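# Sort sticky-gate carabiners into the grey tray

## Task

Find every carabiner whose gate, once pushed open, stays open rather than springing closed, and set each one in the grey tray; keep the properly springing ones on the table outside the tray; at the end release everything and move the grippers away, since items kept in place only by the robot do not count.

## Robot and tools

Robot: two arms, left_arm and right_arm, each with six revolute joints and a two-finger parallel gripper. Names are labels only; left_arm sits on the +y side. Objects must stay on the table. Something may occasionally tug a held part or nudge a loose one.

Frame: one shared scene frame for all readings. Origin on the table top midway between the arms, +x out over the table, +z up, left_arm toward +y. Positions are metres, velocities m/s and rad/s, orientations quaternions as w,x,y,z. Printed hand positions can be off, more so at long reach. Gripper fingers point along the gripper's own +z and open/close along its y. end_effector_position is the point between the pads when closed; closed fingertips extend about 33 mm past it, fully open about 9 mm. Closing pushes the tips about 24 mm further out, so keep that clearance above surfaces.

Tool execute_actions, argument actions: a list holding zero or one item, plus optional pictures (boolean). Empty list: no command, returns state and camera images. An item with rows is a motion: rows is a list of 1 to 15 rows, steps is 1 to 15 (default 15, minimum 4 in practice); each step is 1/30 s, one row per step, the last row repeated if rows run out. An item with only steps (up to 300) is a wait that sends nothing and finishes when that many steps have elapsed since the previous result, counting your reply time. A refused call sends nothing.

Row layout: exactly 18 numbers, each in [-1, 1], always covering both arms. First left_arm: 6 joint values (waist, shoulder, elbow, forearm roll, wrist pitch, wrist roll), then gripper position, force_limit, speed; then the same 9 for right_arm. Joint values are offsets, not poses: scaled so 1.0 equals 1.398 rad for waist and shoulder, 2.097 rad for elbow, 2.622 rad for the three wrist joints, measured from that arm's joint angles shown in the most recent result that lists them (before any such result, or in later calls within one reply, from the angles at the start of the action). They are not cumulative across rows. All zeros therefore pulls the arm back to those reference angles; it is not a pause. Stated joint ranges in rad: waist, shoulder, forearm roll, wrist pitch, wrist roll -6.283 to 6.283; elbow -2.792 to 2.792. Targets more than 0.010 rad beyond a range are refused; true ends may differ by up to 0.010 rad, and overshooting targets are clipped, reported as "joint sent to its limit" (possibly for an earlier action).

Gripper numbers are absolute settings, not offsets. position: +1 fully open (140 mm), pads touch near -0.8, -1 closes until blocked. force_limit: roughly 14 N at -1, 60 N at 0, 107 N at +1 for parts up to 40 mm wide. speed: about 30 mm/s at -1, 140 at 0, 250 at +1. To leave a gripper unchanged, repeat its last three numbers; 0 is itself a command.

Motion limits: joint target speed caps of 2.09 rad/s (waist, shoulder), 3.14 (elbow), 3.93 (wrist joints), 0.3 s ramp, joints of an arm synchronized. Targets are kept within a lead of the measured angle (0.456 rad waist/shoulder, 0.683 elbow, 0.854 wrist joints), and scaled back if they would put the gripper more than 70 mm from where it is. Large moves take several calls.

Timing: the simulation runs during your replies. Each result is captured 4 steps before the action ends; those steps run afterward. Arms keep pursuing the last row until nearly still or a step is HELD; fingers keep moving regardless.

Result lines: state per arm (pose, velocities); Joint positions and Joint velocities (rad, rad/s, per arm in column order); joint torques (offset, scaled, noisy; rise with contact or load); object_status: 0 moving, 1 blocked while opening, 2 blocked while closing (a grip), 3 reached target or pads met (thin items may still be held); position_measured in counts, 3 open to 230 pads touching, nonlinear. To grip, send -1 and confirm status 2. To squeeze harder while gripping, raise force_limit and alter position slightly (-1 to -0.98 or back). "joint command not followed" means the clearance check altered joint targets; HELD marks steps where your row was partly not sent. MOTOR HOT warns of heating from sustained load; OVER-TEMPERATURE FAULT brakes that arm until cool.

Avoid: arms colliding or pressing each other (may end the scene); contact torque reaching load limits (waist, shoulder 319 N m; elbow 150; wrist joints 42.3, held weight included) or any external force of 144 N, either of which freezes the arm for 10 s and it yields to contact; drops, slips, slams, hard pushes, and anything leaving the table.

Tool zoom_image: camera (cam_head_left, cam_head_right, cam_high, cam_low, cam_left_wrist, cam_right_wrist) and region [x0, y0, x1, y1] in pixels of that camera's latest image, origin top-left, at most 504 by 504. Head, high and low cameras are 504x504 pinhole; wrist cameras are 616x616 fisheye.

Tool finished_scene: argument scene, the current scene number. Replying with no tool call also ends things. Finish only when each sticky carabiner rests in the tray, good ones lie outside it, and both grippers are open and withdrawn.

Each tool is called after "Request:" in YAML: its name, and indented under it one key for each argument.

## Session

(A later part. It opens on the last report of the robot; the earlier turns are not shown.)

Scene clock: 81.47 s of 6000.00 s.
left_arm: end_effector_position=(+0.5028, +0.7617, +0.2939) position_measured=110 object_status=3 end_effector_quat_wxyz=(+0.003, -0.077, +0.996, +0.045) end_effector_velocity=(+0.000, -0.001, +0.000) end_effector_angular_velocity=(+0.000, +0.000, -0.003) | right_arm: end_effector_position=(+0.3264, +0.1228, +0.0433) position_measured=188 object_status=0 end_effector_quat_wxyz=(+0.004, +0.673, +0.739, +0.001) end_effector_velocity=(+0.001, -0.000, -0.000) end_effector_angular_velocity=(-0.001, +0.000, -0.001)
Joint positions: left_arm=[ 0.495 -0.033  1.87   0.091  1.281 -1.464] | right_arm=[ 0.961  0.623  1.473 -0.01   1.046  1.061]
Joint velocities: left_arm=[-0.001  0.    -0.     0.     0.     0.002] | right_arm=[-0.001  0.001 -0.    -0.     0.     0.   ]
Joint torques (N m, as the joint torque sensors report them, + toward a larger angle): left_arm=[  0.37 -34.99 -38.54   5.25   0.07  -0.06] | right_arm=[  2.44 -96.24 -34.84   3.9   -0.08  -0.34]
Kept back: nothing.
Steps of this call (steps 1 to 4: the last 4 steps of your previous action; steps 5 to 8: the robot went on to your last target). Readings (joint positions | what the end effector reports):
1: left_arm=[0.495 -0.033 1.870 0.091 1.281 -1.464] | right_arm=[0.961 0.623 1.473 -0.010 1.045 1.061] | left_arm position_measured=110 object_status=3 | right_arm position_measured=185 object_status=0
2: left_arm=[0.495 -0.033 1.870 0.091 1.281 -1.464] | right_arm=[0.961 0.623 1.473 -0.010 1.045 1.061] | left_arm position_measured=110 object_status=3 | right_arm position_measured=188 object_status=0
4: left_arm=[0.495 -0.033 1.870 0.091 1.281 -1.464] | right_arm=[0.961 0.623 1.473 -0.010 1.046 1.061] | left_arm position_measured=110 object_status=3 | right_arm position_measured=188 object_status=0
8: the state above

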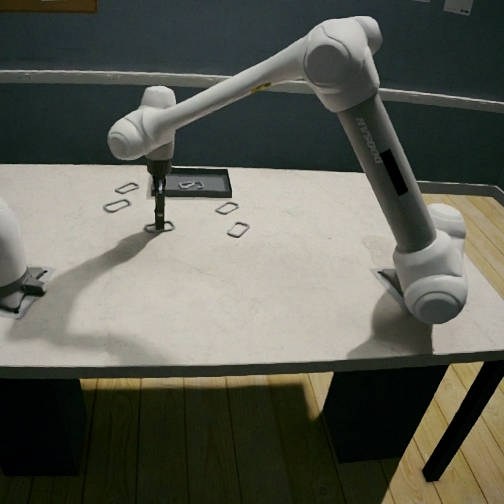

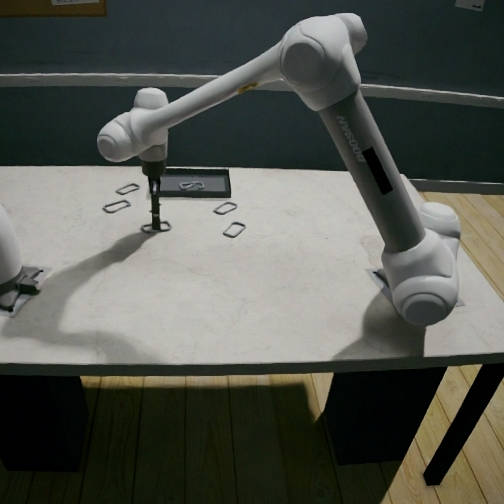

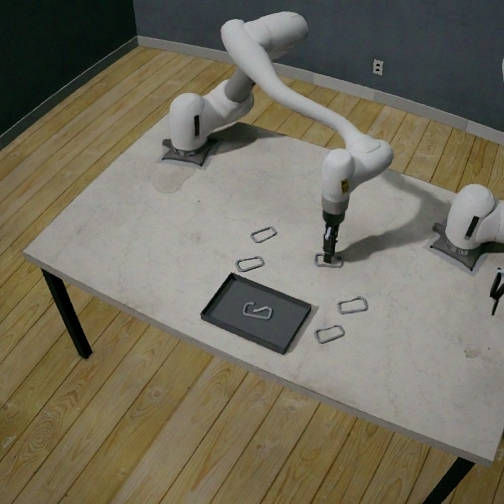

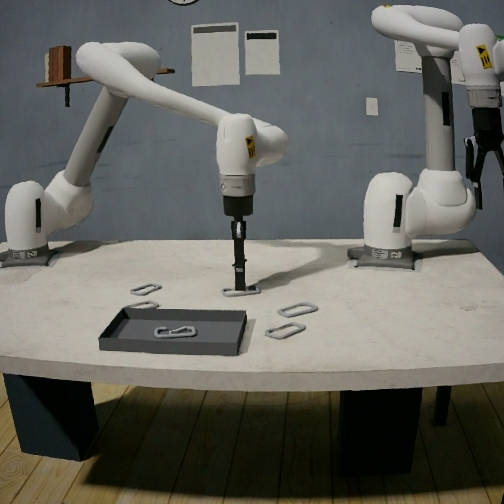

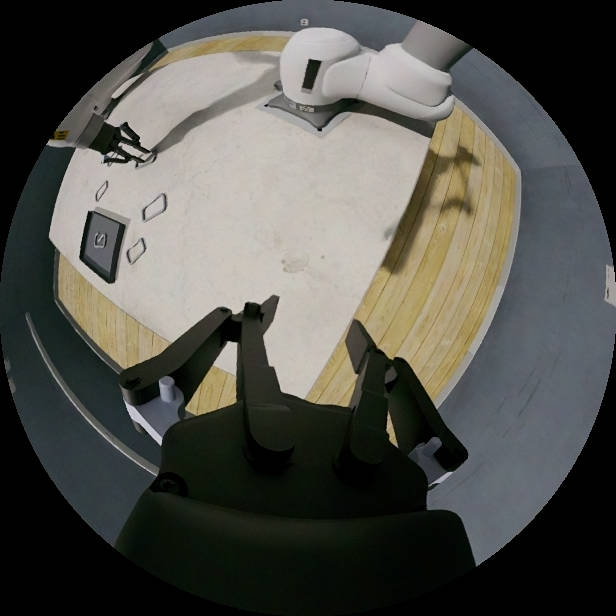

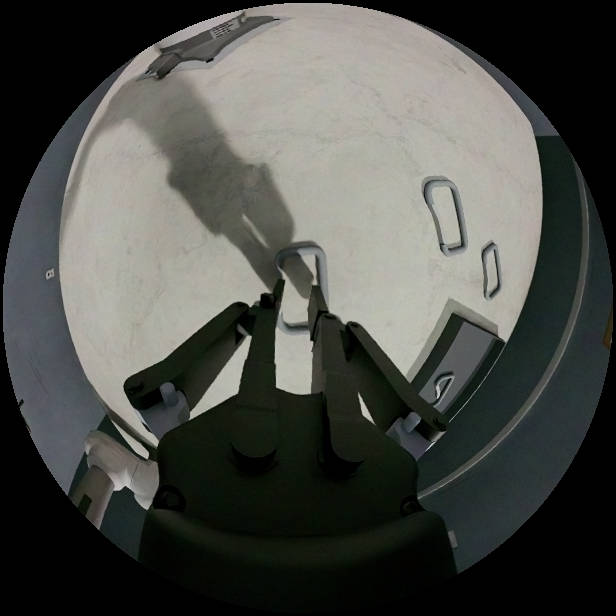

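Request:
execute_actions:
  actions:
    - {"rows":[[0,0,0,0,0,0,0.15,-0.5,-0.3,0,0,0,0,0,0,0.15,-0.5,0]],"steps":15}

Request:
execute_actions:
  actions:
    - {"steps":6}
  pictures: true

Request:
zoom_image:
  camera: "cam_right_wrist"
  region: [220,220,400,380]

Scene clock: 81.93 s of 6000.00 s.
left_arm: end_effector_position=(+0.5028, +0.7617, +0.2939) position_measured=110 object_status=3 end_effector_quat_wxyz=(+0.003, -0.077, +0.996, +0.045) end_effector_velocity=(+0.000, +0.000, -0.000) end_effector_angular_velocity=(+0.001, +0.001, -0.002) | right_arm: end_effector_position=(+0.3264, +0.1228, +0.0433) position_measured=117 object_status=0 end_effector_quat_wxyz=(+0.004, +0.673, +0.739, +0.001) end_effector_velocity=(+0.000, +0.000, +0.001) end_effector_angular_velocity=(+0.001, -0.000, +0.001)
Joint positions: left_arm=[ 0.495 -0.033  1.87   0.091  1.281 -1.464] | right_arm=[ 0.961  0.623  1.473 -0.01   1.046  1.061]
Joint velocities: left_arm=[-0.     0.001 -0.     0.001  0.     0.001] | right_arm=[ 0.    -0.001  0.     0.    -0.    -0.   ]
Joint torques (N m, as the joint torque sensors report them, + toward a larger angle): left_arm=[ -0.37 -34.51 -38.56   5.3    0.07  -0.01] | right_arm=[  3.57 -97.85 -34.87   4.    -0.21  -0.25]
Steps of this call (steps 1 to 3: the robot went on to your last target; steps 4 to 14: the first 11 steps of this action). Readings (joint positions | what the end effector reports):
4: left_arm=[0.495 -0.033 1.870 0.091 1.281 -1.464] | right_arm=[0.961 0.623 1.473 -0.010 1.046 1.061] | left_arm position_measured=110 object_status=3 | right_arm position_measured=188 object_status=0
5: left_arm=[0.495 -0.033 1.870 0.091 1.281 -1.464] | right_arm=[0.961 0.623 1.473 -0.010 1.046 1.061] | left_arm position_measured=110 object_status=3 | right_arm position_measured=185 object_status=0
7: left_arm=[0.495 -0.033 1.870 0.091 1.281 -1.464] | right_arm=[0.961 0.623 1.473 -0.010 1.046 1.061] | left_arm position_measured=110 object_status=3 | right_arm position_measured=170 object_status=0
11: left_arm=[0.495 -0.033 1.870 0.091 1.281 -1.464] | right_arm=[0.961 0.623 1.473 -0.010 1.046 1.061] | left_arm position_measured=110 object_status=3 | right_arm position_measured=140 object_status=0
14: the state above

Scene clock: 82.13 s of 6000.00 s.
left_arm: end_effector_position=(+0.5028, +0.7617, +0.2939) position_measured=110 object_status=3 end_effector_quat_wxyz=(+0.003, -0.077, +0.996, +0.045) end_effector_velocity=(+0.000, +0.000, -0.000) end_effector_angular_velocity=(+0.001, +0.000, +0.002) | right_arm: end_effector_position=(+0.3264, +0.1228, +0.0433) position_measured=110 object_status=0 end_effector_quat_wxyz=(+0.004, +0.673, +0.739, +0.001) end_effector_velocity=(+0.000, +0.000, +0.001) end_effector_angular_velocity=(+0.001, -0.001, +0.001)
Joint positions: left_arm=[ 0.495 -0.033  1.87   0.091  1.281 -1.464] | right_arm=[ 0.961  0.623  1.473 -0.01   1.046  1.061]
Joint velocities: left_arm=[-0.     0.    -0.     0.001 -0.    -0.003] | right_arm=[ 0.    -0.001 -0.001 -0.001  0.    -0.   ]
Joint torques (N m, as the joint torque sensors report them, + toward a larger angle): left_arm=[ -0.12 -34.51 -38.39   5.26   0.07   0.03] | right_arm=[  3.3  -99.47 -34.6    3.83  -0.07  -0.26]
Kept back: nothing.
Steps of this call (steps 1 to 4: the last 4 steps of your previous action; steps 5 to 6: the robot went on to your last target). Readings (joint positions | what the end effector reports):
1: left_arm=[0.495 -0.033 1.870 0.091 1.281 -1.464] | right_arm=[0.961 0.623 1.473 -0.010 1.046 1.061] | left_arm position_measured=110 object_status=3 | right_arm position_measured=111 object_status=0
2: left_arm=[0.495 -0.033 1.870 0.091 1.281 -1.464] | right_arm=[0.961 0.623 1.473 -0.010 1.046 1.061] | left_arm position_measured=110 object_status=3 | right_arm position_measured=110 object_status=0
4: left_arm=[0.495 -0.033 1.870 0.091 1.281 -1.464] | right_arm=[0.961 0.623 1.473 -0.010 1.046 1.061] | left_arm position_measured=110 object_status=3 | right_arm position_measured=110 object_status=0
6: the state above

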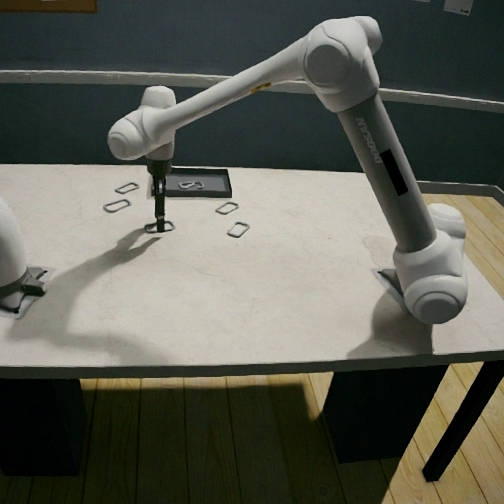

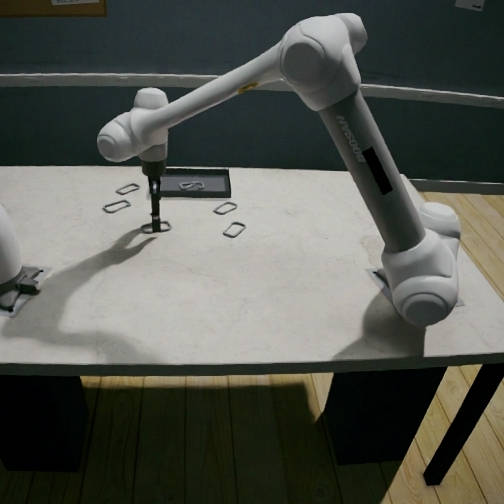

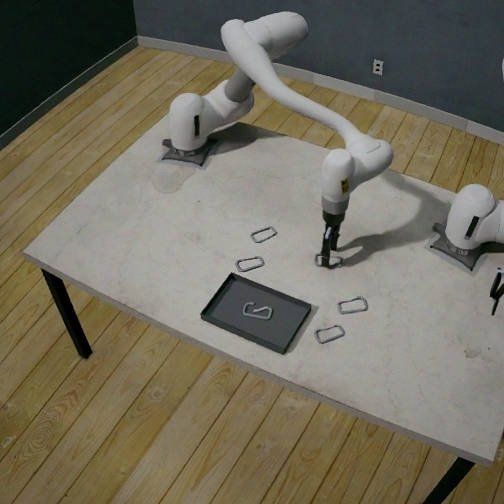

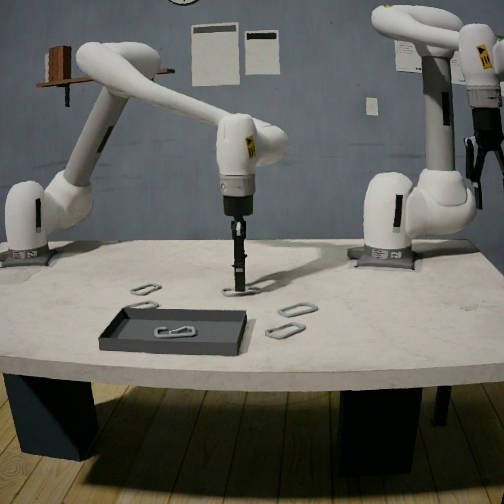

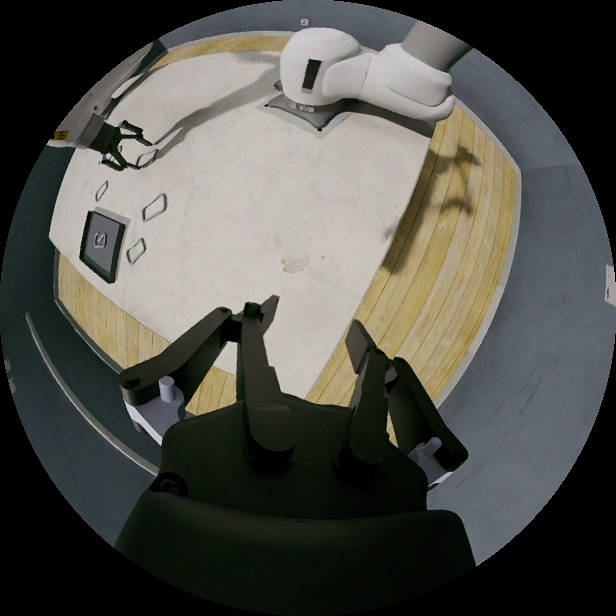

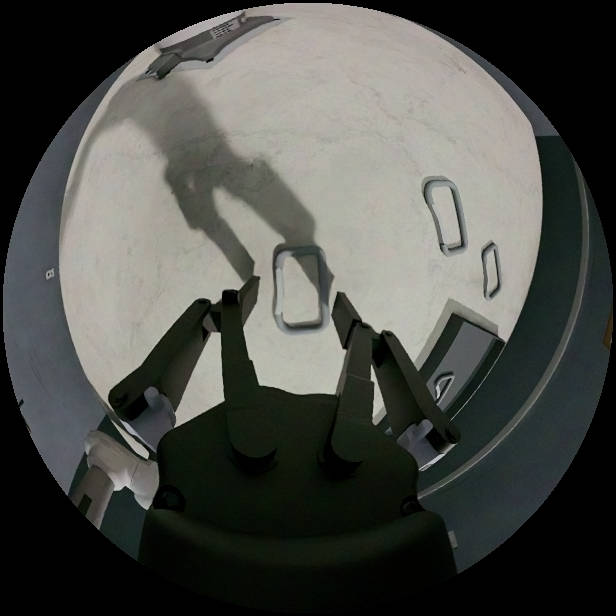

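Region (220, 220, 400, 380) of cam_right_wrist's 616x616 image, scaled by 2.800, with more detail than that image has.

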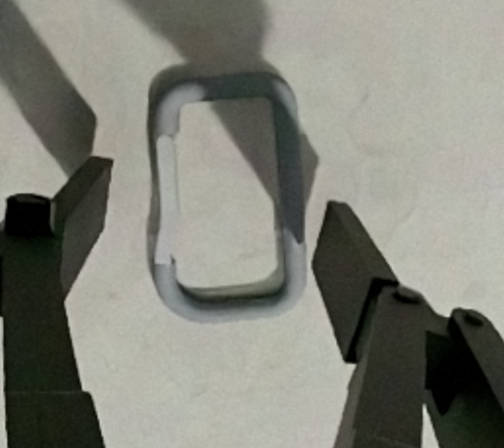

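Request:
execute_actions:
  actions:
    - {"rows":[[0,0,0,0,0,0,0.15,-0.5,-0.3,-0.002,0.0018,-0.0018,0,0.0005,-0.05,0.15,-0.5,0],[0,0,0,0,0,0,0.15,-0.5,-0.3,-0.002,0.0018,-0.0018,0,0.0005,-0.05,0.15,-0.5,0],[0,0,0,0,0,0,0.15,-0.5,-0.3,-0.002,0.0018,-0.0018,0,0.0005,-0.05,0.15,-0.5,0],[0,0,0,0,0,0,0.15,-0.5,-0.3,-0.002,0.0018,-0.0018,0,0.0005,-0.05,0.15,-0.5,0],[0,0,0,0,0,0,0.15,-0.5,-0.3,-0.002,0.0018,-0.0018,0,0.0005,-0.05,0.15,-0.5,0],[0,0,0,0,0,0,0.15,-0.5,-0.3,-0.002,0.0042,-0.0007,0,-0.0017,-0.05,0,-0.6,-0.4]],"steps":15}

Request:
execute_actions:
  actions:
    - {"rows":[[0,0,0,0,0,0,0.15,-0.5,-0.3,0,0,0,0,0,0,-0.25,-0.6,-0.5]],"steps":15}
  pictures: true

Request:
zoom_image:
  camera: "cam_right_wrist"
  region: [220,220,400,380]

Scene clock: 82.93 s of 6000.00 s.
left_arm: end_effector_position=(+0.5028, +0.7617, +0.2939) position_measured=110 object_status=3 end_effector_quat_wxyz=(+0.003, -0.077, +0.996, +0.045) end_effector_velocity=(-0.001, +0.001, +0.001) end_effector_angular_velocity=(+0.002, -0.001, +0.002) | right_arm: end_effector_position=(+0.3291, +0.1236, +0.0396) position_measured=129 object_status=0 end_effector_quat_wxyz=(+0.004, +0.625, +0.781, +0.001) end_effector_velocity=(+0.001, -0.000, -0.008) end_effector_angular_velocity=(-0.001, -0.000, +0.020)
Joint positions: left_arm=[ 0.495 -0.033  1.87   0.091  1.281 -1.464] | right_arm=[ 0.958  0.628  1.471 -0.01   1.042  0.931]
Joint velocities: left_arm=[ 0.002 -0.001 -0.     0.001  0.    -0.   ] | right_arm=[-0.001  0.007  0.004 -0.    -0.01  -0.021]
Joint torques (N m, as the joint torque sensors report them, + toward a larger angle): left_arm=[  0.35 -35.56 -38.59   5.24   0.08   0.06] | right_arm=[  3.46 -99.06 -35.6    3.79  -0.39  -0.35]
Steps of this call (steps 1 to 13: the robot went on to your last target; steps 14 to 24: the first 11 steps of this action). Readings (joint positions | what the end effector reports):
14: left_arm=[0.495 -0.033 1.870 0.091 1.281 -1.464] | right_arm=[0.961 0.623 1.473 -0.010 1.046 1.060] | left_arm position_measured=110 object_status=3 | right_arm position_measured=110 object_status=3
15: left_arm=[0.495 -0.033 1.870 0.091 1.281 -1.464] | right_arm=[0.961 0.623 1.473 -0.010 1.046 1.054] | left_arm position_measured=110 object_status=3 | right_arm position_measured=110 object_status=3
17: left_arm=[0.495 -0.033 1.870 0.091 1.281 -1.464] | right_arm=[0.960 0.623 1.472 -0.010 1.046 1.002] | left_arm position_measured=110 object_status=3 | right_arm position_measured=110 object_status=3
21: left_arm=[0.495 -0.033 1.870 0.091 1.281 -1.464] | right_arm=[0.958 0.627 1.470 -0.010 1.044 0.936] | left_arm position_measured=110 object_status=3 | right_arm position_measured=117 object_status=0
24: the state above

Scene clock: 83.43 s of 6000.00 s.
left_arm: end_effector_position=(+0.5028, +0.7617, +0.2939) position_measured=110 object_status=3 end_effector_quat_wxyz=(+0.003, -0.077, +0.996, +0.045) end_effector_velocity=(-0.000, +0.000, -0.001) end_effector_angular_velocity=(-0.000, +0.002, -0.001) | right_arm: end_effector_position=(+0.3293, +0.1236, +0.0392) position_measured=155 object_status=0 end_effector_quat_wxyz=(+0.004, +0.624, +0.781, +0.001) end_effector_velocity=(-0.001, -0.000, -0.001) end_effector_angular_velocity=(-0.001, +0.001, -0.001)
Joint positions: left_arm=[ 0.495 -0.033  1.87   0.091  1.281 -1.464] | right_arm=[ 0.958  0.629  1.472 -0.01   1.041  0.93 ]
Joint velocities: left_arm=[ 0.001  0.001 -0.     0.     0.     0.001] | right_arm=[0.    0.    0.001 0.001 0.001 0.001]
Joint torques (N m, as the joint torque sensors report them, + toward a larger angle): left_arm=[ -0.3  -34.9  -38.59   5.23   0.05   0.07] | right_arm=[  7.51 -68.92 -15.97   6.36   1.26  -0.18]
Steps of this call (steps 1 to 4: the last 4 steps of your previous action; steps 5 to 15: the first 11 steps of this action, its rows measured from where the robot was after step 4). Readings (joint positions | what the end effector reports):
4: left_arm=[0.495 -0.033 1.870 0.091 1.281 -1.464] | right_arm=[0.958 0.629 1.472 -0.010 1.041 0.930] | left_arm position_measured=110 object_status=3 | right_arm position_measured=129 object_status=0
5: left_arm=[0.495 -0.033 1.870 0.091 1.281 -1.464] | right_arm=[0.958 0.629 1.472 -0.010 1.041 0.930] | left_arm position_measured=110 object_status=3 | right_arm position_measured=129 object_status=0
6: left_arm=[0.495 -0.033 1.870 0.091 1.281 -1.464] | right_arm=[0.958 0.629 1.472 -0.010 1.041 0.930] | left_arm position_measured=110 object_status=3 | right_arm position_measured=130 object_status=0
8: left_arm=[0.495 -0.033 1.870 0.091 1.281 -1.464] | right_arm=[0.958 0.629 1.472 -0.010 1.041 0.930] | left_arm position_measured=110 object_status=3 | right_arm position_measured=139 object_status=0
12: left_arm=[0.495 -0.033 1.870 0.091 1.281 -1.464] | right_arm=[0.958 0.629 1.472 -0.010 1.041 0.930] | left_arm position_measured=110 object_status=3 | right_arm position_measured=155 object_status=0
15: the state above

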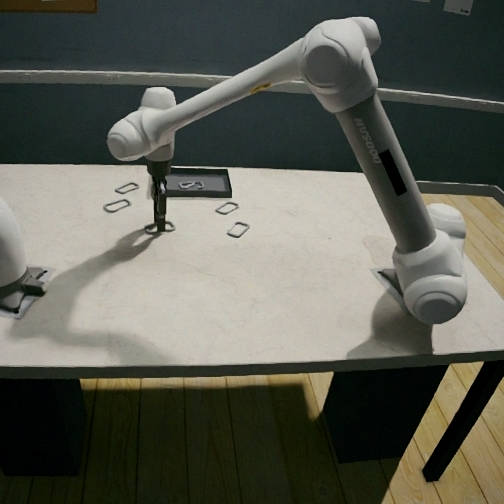

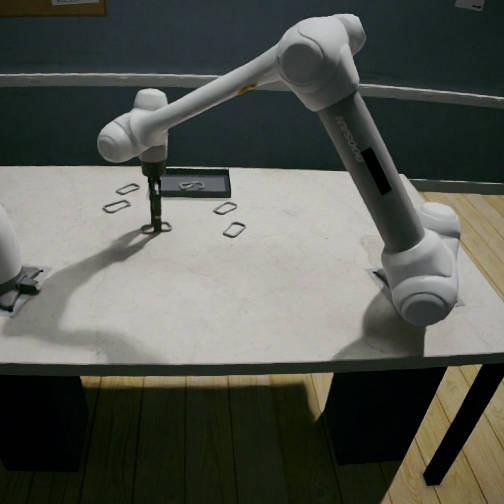

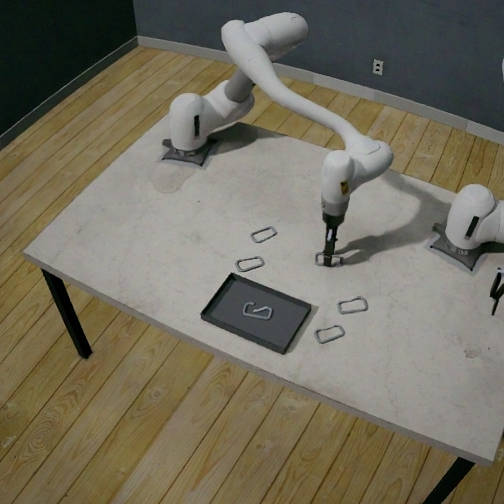

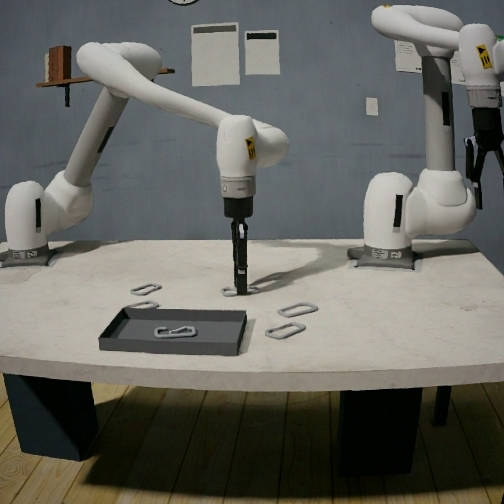

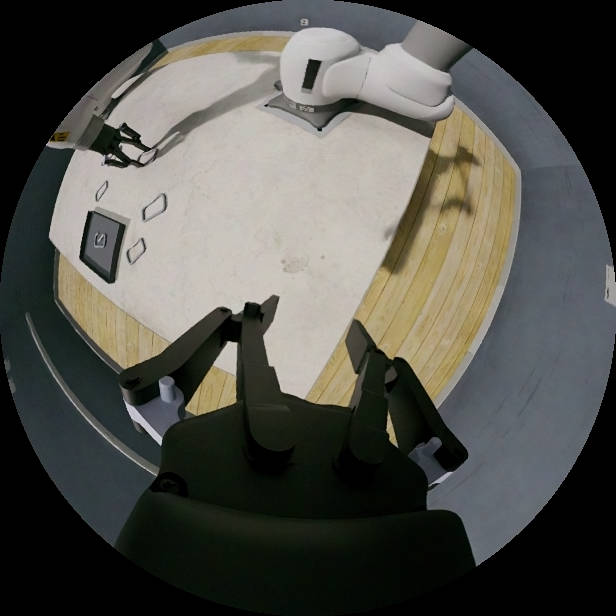

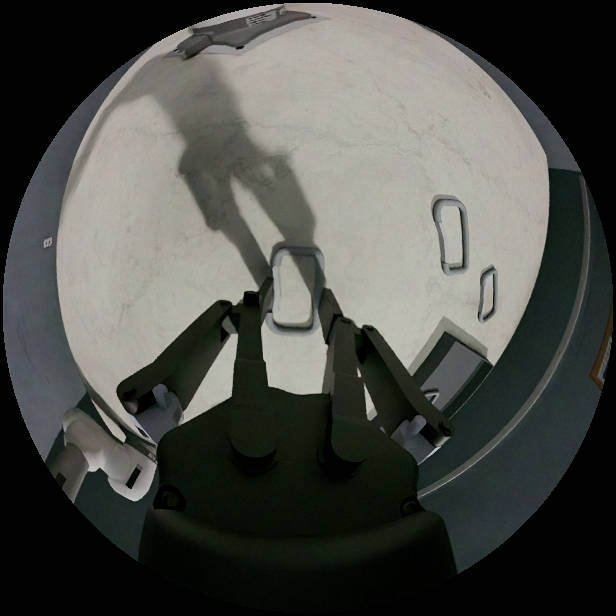

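Region (220, 220, 400, 380) of cam_right_wrist's 616x616 image, scaled by 2.800, with more detail than that image has.

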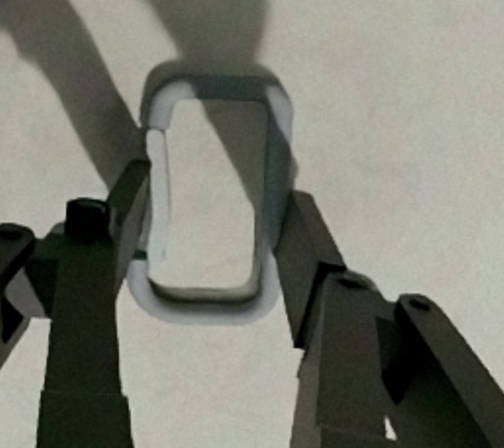

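Request:
execute_actions:
  actions:
    - {"rows":[[0,0,0,0,0,0,0.15,-0.5,-0.3,0,-0.0007,-0.0003,0,0.0006,0,-0.26,-0.5,-0.7],[0,0,0,0,0,0,0.15,-0.5,-0.3,0,-0.0012,-0.0006,0,0.0012,0,-0.36,-0.5,-0.7],[0,0,0,0,0,0,0.15,-0.5,-0.3,0,-0.0012,-0.0006,0,0.0012,0,-0.36,-0.5,-0.7],[0,0,0,0,0,0,0.15,-0.5,-0.3,0,-0.0015,-0.0007,0,0.0015,0,-0.36,-0.5,-0.7]],"steps":15}
  pictures: true

Request:
zoom_image:
  camera: "cam_right_wrist"
  region: [220,220,400,380]

Scene clock: 84.10 s of 6000.00 s.
left_arm: end_effector_position=(+0.5028, +0.7617, +0.2939) position_measured=110 object_status=3 end_effector_quat_wxyz=(+0.003, -0.077, +0.996, +0.045) end_effector_velocity=(-0.000, +0.000, +0.000) end_effector_angular_velocity=(+0.001, -0.000, -0.001) | right_arm: end_effector_position=(+0.3291, +0.1233, +0.0412) position_measured=174 object_status=0 end_effector_quat_wxyz=(+0.004, +0.624, +0.781, +0.001) end_effector_velocity=(+0.001, +0.001, +0.002) end_effector_angular_velocity=(+0.001, -0.003, +0.003)
Joint positions: left_arm=[ 0.495 -0.033  1.87   0.091  1.281 -1.464] | right_arm=[ 0.958  0.627  1.47  -0.01   1.045  0.93 ]
Joint velocities: left_arm=[ 0.    -0.    -0.     0.001 -0.     0.001] | right_arm=[ 0.    -0.001 -0.002 -0.003  0.001 -0.001]
Joint torques (N m, as the joint torque sensors report them, + toward a larger angle): left_arm=[ -0.67 -34.85 -38.49   5.29   0.11  -0.04] | right_arm=[  2.34 -99.7  -34.86   3.98  -0.08  -0.32]
Steps of this call (steps 1 to 4: the last 4 steps of your previous action; steps 5 to 9: the robot went on to your last target; steps 10 to 20: the first 11 steps of this action). Readings (joint positions | what the end effector reports):
10: left_arm=[0.495 -0.033 1.870 0.091 1.281 -1.464] | right_arm=[0.958 0.629 1.472 -0.010 1.041 0.930] | left_arm position_measured=110 object_status=3 | right_arm position_measured=155 object_status=0
11: left_arm=[0.495 -0.033 1.870 0.091 1.281 -1.464] | right_arm=[0.958 0.628 1.472 -0.010 1.041 0.930] | left_arm position_measured=110 object_status=3 | right_arm position_measured=158 object_status=0
13: left_arm=[0.495 -0.033 1.870 0.091 1.281 -1.464] | right_arm=[0.958 0.628 1.471 -0.010 1.043 0.930] | left_arm position_measured=110 object_status=3 | right_arm position_measured=161 object_status=0
17: left_arm=[0.495 -0.033 1.870 0.091 1.281 -1.464] | right_arm=[0.958 0.627 1.471 -0.010 1.045 0.930] | left_arm position_measured=110 object_status=3 | right_arm position_measured=174 object_status=0
20: the state above

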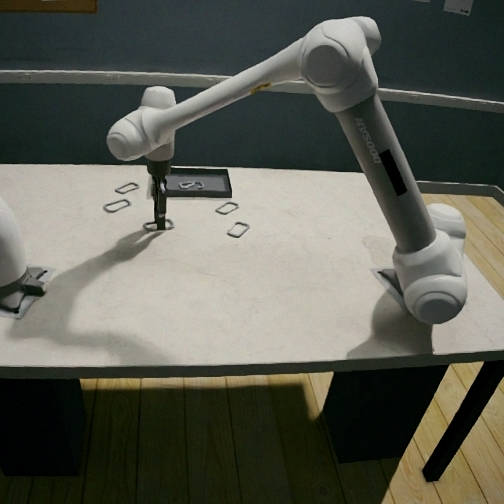

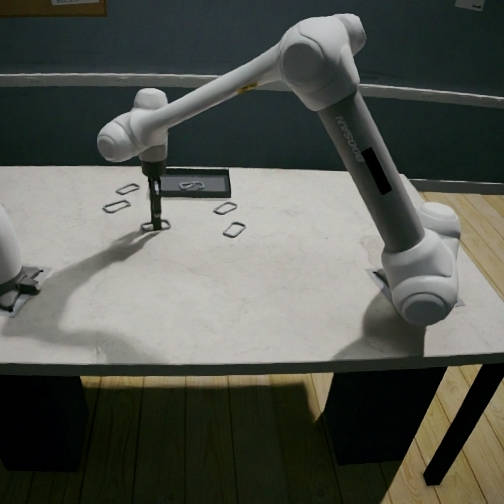

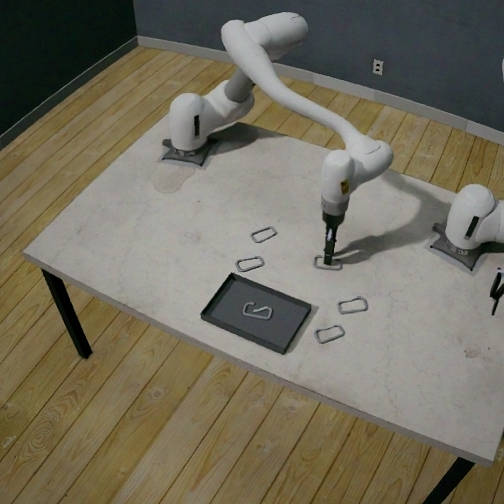

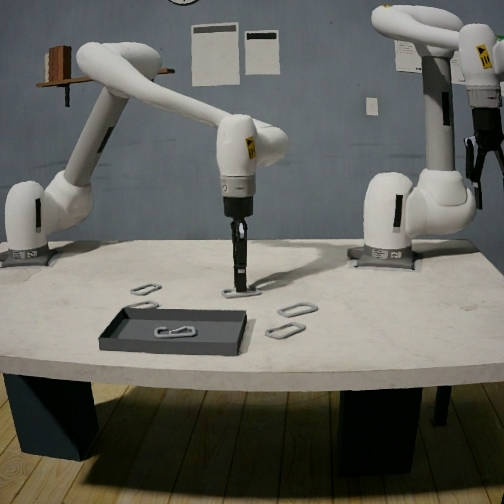

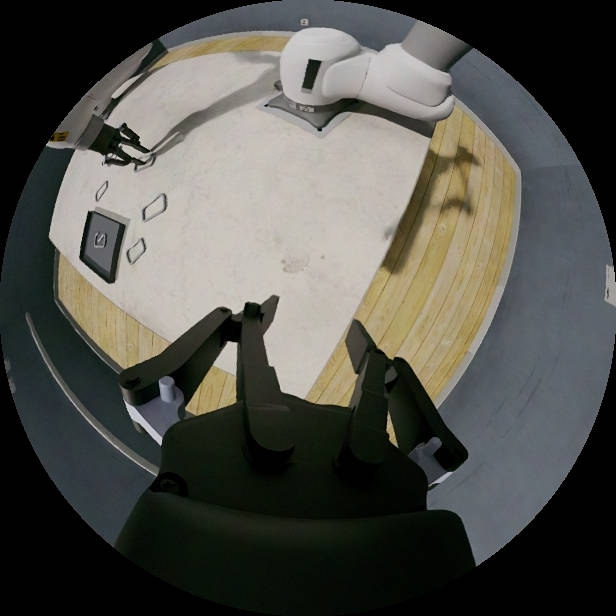

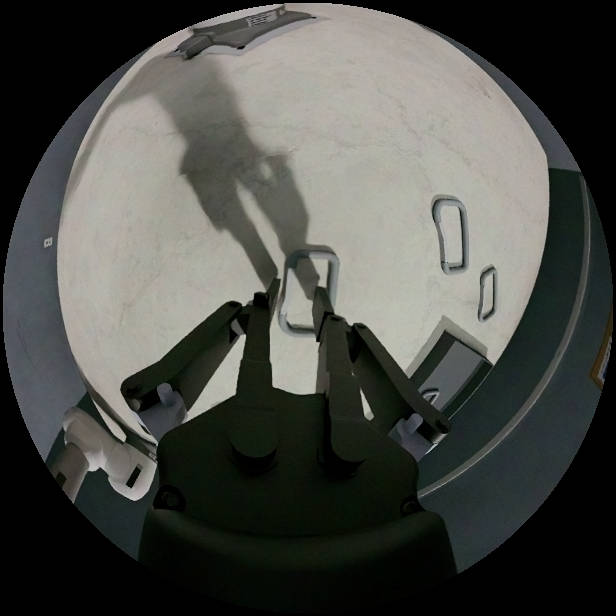

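Region (220, 220, 400, 380) of cam_right_wrist's 616x616 image, scaled by 2.800, with more detail than that image has.

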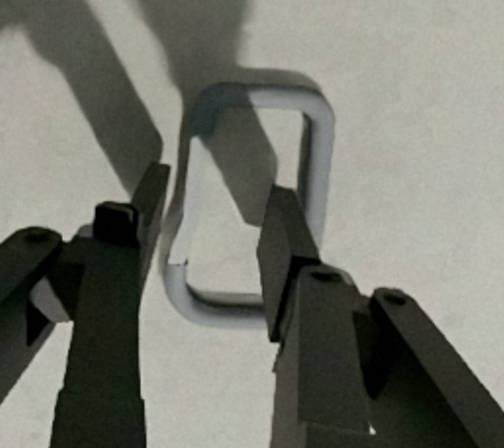

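Request:
execute_actions:
  actions:
    - {"rows":[[0,0,0,0,0,0,0.15,-0.5,-0.3,0,-0.009,-0.0045,0,0.0085,0,-0.3,-0.5,-0.7],[0,0,0,0,0,0,0.15,-0.5,-0.3,0,-0.009,-0.0045,0,0.0085,0,-0.3,-0.5,-0.7],[0,0,0,0,0,0,0.15,-0.5,-0.3,0,-0.009,-0.0045,0,0.0085,0,-0.3,-0.5,-0.7],[0,0,0,0,0,0,0.15,-0.5,-0.3,0,-0.009,-0.0045,0,0.0085,0,-0.3,-0.5,-0.7],[0,0,0,0,0,0,0.15,-0.5,-0.3,0,-0.009,-0.0045,0,0.0085,0,-0.3,-0.5,-0.7],[0,0,0,0,0,0,0.15,-0.5,-0.3,0,-0.009,-0.0045,0,0.0085,0,0.15,-0.5,0],[0,0,0,0,0,0,0.15,-0.5,-0.3,-0.005,-0.005,-0.0075,0,0.009,-0.003,0.15,-0.5,0],[0,0,0,0,0,0,0.15,-0.5,-0.3,-0.006,-0.0005,-0.0075,0,0.006,-0.003,0.15,-0.5,0]],"steps":15}

Request:
execute_actions:
  actions:
    - {"steps":8}
  pictures: true

Request:
zoom_image:
  camera: "cam_right_wrist"
  region: [220,220,400,380]

Scene clock: 85.07 s of 6000.00 s.
left_arm: end_effector_position=(+0.5028, +0.7617, +0.2939) position_measured=110 object_status=3 end_effector_quat_wxyz=(+0.003, -0.077, +0.996, +0.045) end_effector_velocity=(-0.000, -0.000, +0.000) end_effector_angular_velocity=(-0.000, -0.000, -0.001) | right_arm: end_effector_position=(+0.3357, +0.1240, +0.0514) position_measured=134 object_status=0 end_effector_quat_wxyz=(+0.004, +0.625, +0.781, +0.001) end_effector_velocity=(+0.029, +0.009, -0.027) end_effector_angular_velocity=(+0.008, -0.004, -0.002)
Joint positions: left_arm=[ 0.495 -0.033  1.87   0.091  1.281 -1.464] | right_arm=[ 0.951  0.623  1.456 -0.01   1.063  0.923]
Joint velocities: left_arm=[ 0.    -0.    -0.    -0.001  0.     0.001] | right_arm=[-0.026  0.044 -0.021 -0.001 -0.032 -0.023]
Joint torques (N m, as the joint torque sensors report them, + toward a larger angle): left_arm=[ -0.84 -34.73 -38.4    5.32   0.12  -0.04] | right_arm=[   8.63 -111.63  -39.15    4.3    -0.29    0.19]
Steps of this call (steps 1 to 4: the last 4 steps of your previous action; steps 5 to 15: the robot went on to your last target; steps 16 to 18: nothing new was sent; steps 19 to 29: the first 11 steps of this action). Readings (joint positions | what the end effector reports):
19: left_arm=[0.495 -0.033 1.870 0.091 1.281 -1.464] | right_arm=[0.958 0.626 1.470 -0.010 1.045 0.930] | left_arm position_measured=110 object_status=3 | right_arm position_measured=174 object_status=0
20: left_arm=[0.495 -0.033 1.870 0.091 1.281 -1.464] | right_arm=[0.958 0.624 1.469 -0.010 1.050 0.930] | left_arm position_measured=110 object_status=3 | right_arm position_measured=173 object_status=0
22: left_arm=[0.495 -0.033 1.870 0.091 1.281 -1.464] | right_arm=[0.958 0.618 1.463 -0.010 1.060 0.930] | left_arm position_measured=110 object_status=3 | right_arm position_measured=167 object_status=0
26: left_arm=[0.495 -0.033 1.870 0.091 1.281 -1.464] | right_arm=[0.956 0.616 1.460 -0.010 1.067 0.928] | left_arm position_measured=110 object_status=3 | right_arm position_measured=157 object_status=0
29: the state above

Scene clock: 85.33 s of 6000.00 s.
left_arm: end_effector_position=(+0.5028, +0.7617, +0.2939) position_measured=110 object_status=3 end_effector_quat_wxyz=(+0.003, -0.077, +0.996, +0.045) end_effector_velocity=(+0.000, -0.001, -0.000) end_effector_angular_velocity=(+0.001, +0.000, -0.003) | right_arm: end_effector_position=(+0.3375, +0.1246, +0.0496) position_measured=110 object_status=0 end_effector_quat_wxyz=(+0.004, +0.625, +0.781, +0.001) end_effector_velocity=(+0.001, -0.000, +0.001) end_effector_angular_velocity=(+0.001, -0.001, -0.000)
Joint positions: left_arm=[ 0.495 -0.033  1.87   0.091  1.281 -1.464] | right_arm=[ 0.95   0.626  1.455 -0.01   1.061  0.922]
Joint velocities: left_arm=[-0.002  0.    -0.     0.001 -0.     0.001] | right_arm=[-0.001 -0.001 -0.    -0.001 -0.    -0.001]
Joint torques (N m, as the joint torque sensors report them, + toward a larger angle): left_arm=[ -1.   -35.38 -38.49   5.32   0.     0.  ] | right_arm=[  2.78 -99.9  -35.5    3.97  -0.09  -0.18]
Kept back: nothing.
Steps of this call (steps 1 to 4: the last 4 steps of your previous action; steps 5 to 8: the robot went on to your last target). Readings (joint positions | what the end effector reports):
1: left_arm=[0.495 -0.033 1.870 0.091 1.281 -1.464] | right_arm=[0.951 0.624 1.456 -0.010 1.062 0.923] | left_arm position_measured=110 object_status=3 | right_arm position_measured=126 object_status=0
2: left_arm=[0.495 -0.033 1.870 0.091 1.281 -1.464] | right_arm=[0.950 0.625 1.455 -0.010 1.062 0.922] | left_arm position_measured=110 object_status=3 | right_arm position_measured=119 object_status=0
4: left_arm=[0.495 -0.033 1.870 0.091 1.281 -1.464] | right_arm=[0.950 0.626 1.455 -0.010 1.061 0.922] | left_arm position_measured=110 object_status=3 | right_arm position_measured=110 object_status=0
8: the state above

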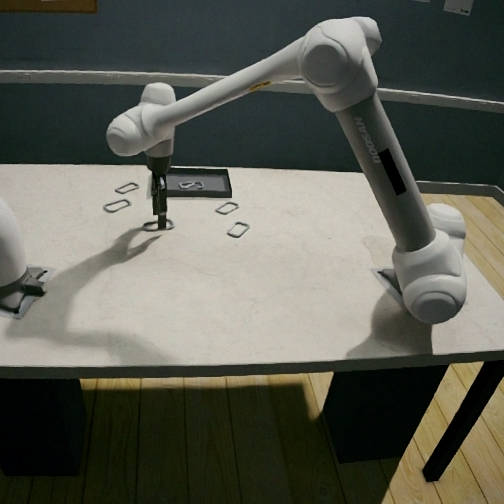

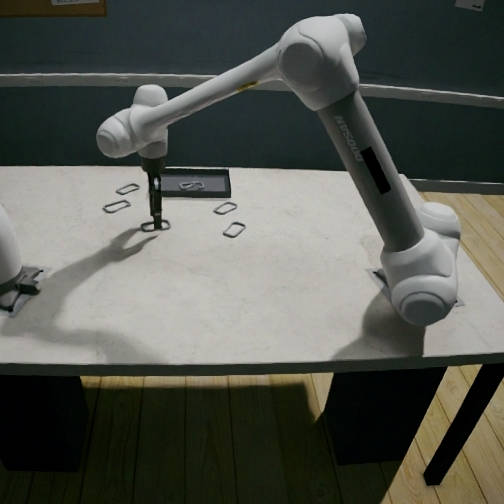

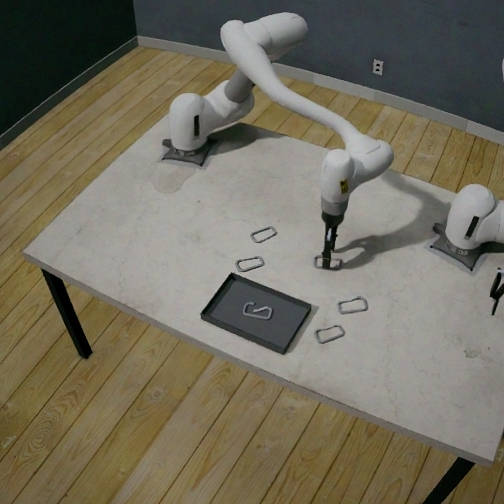

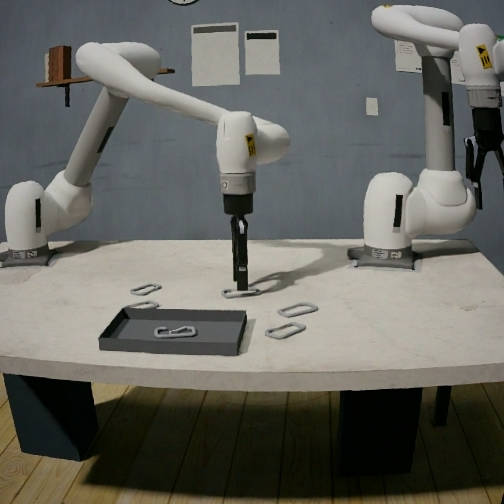

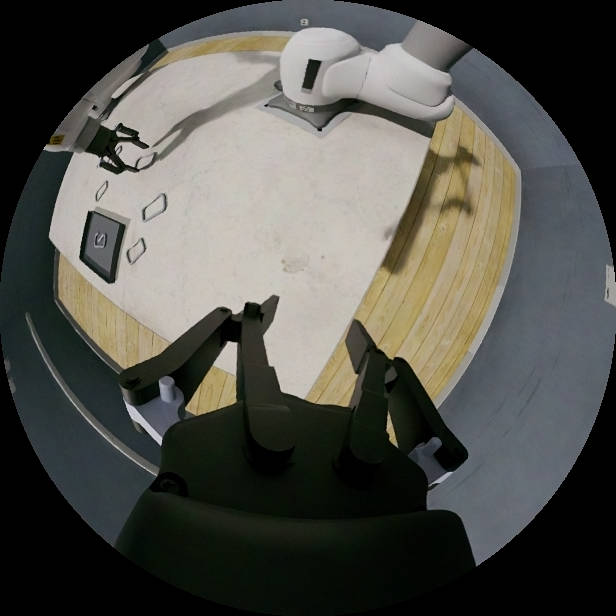

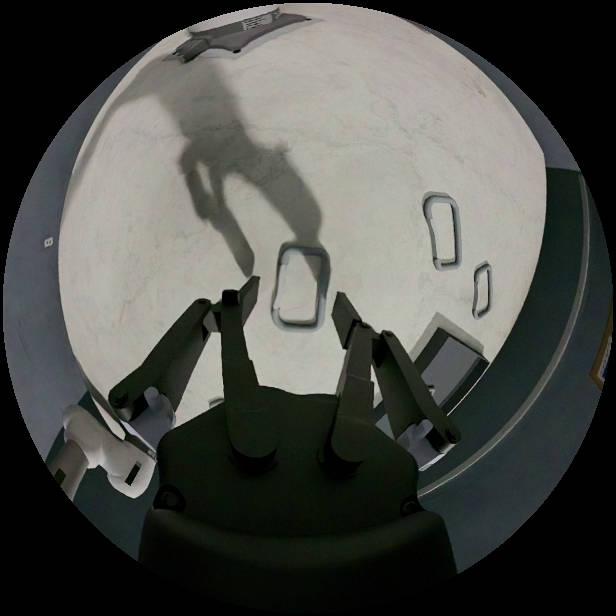

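Region (220, 220, 400, 380) of cam_right_wrist's 616x616 image, scaled by 2.800, with more detail than that image has.

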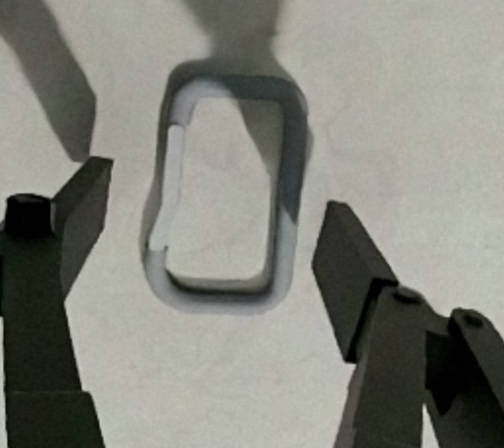

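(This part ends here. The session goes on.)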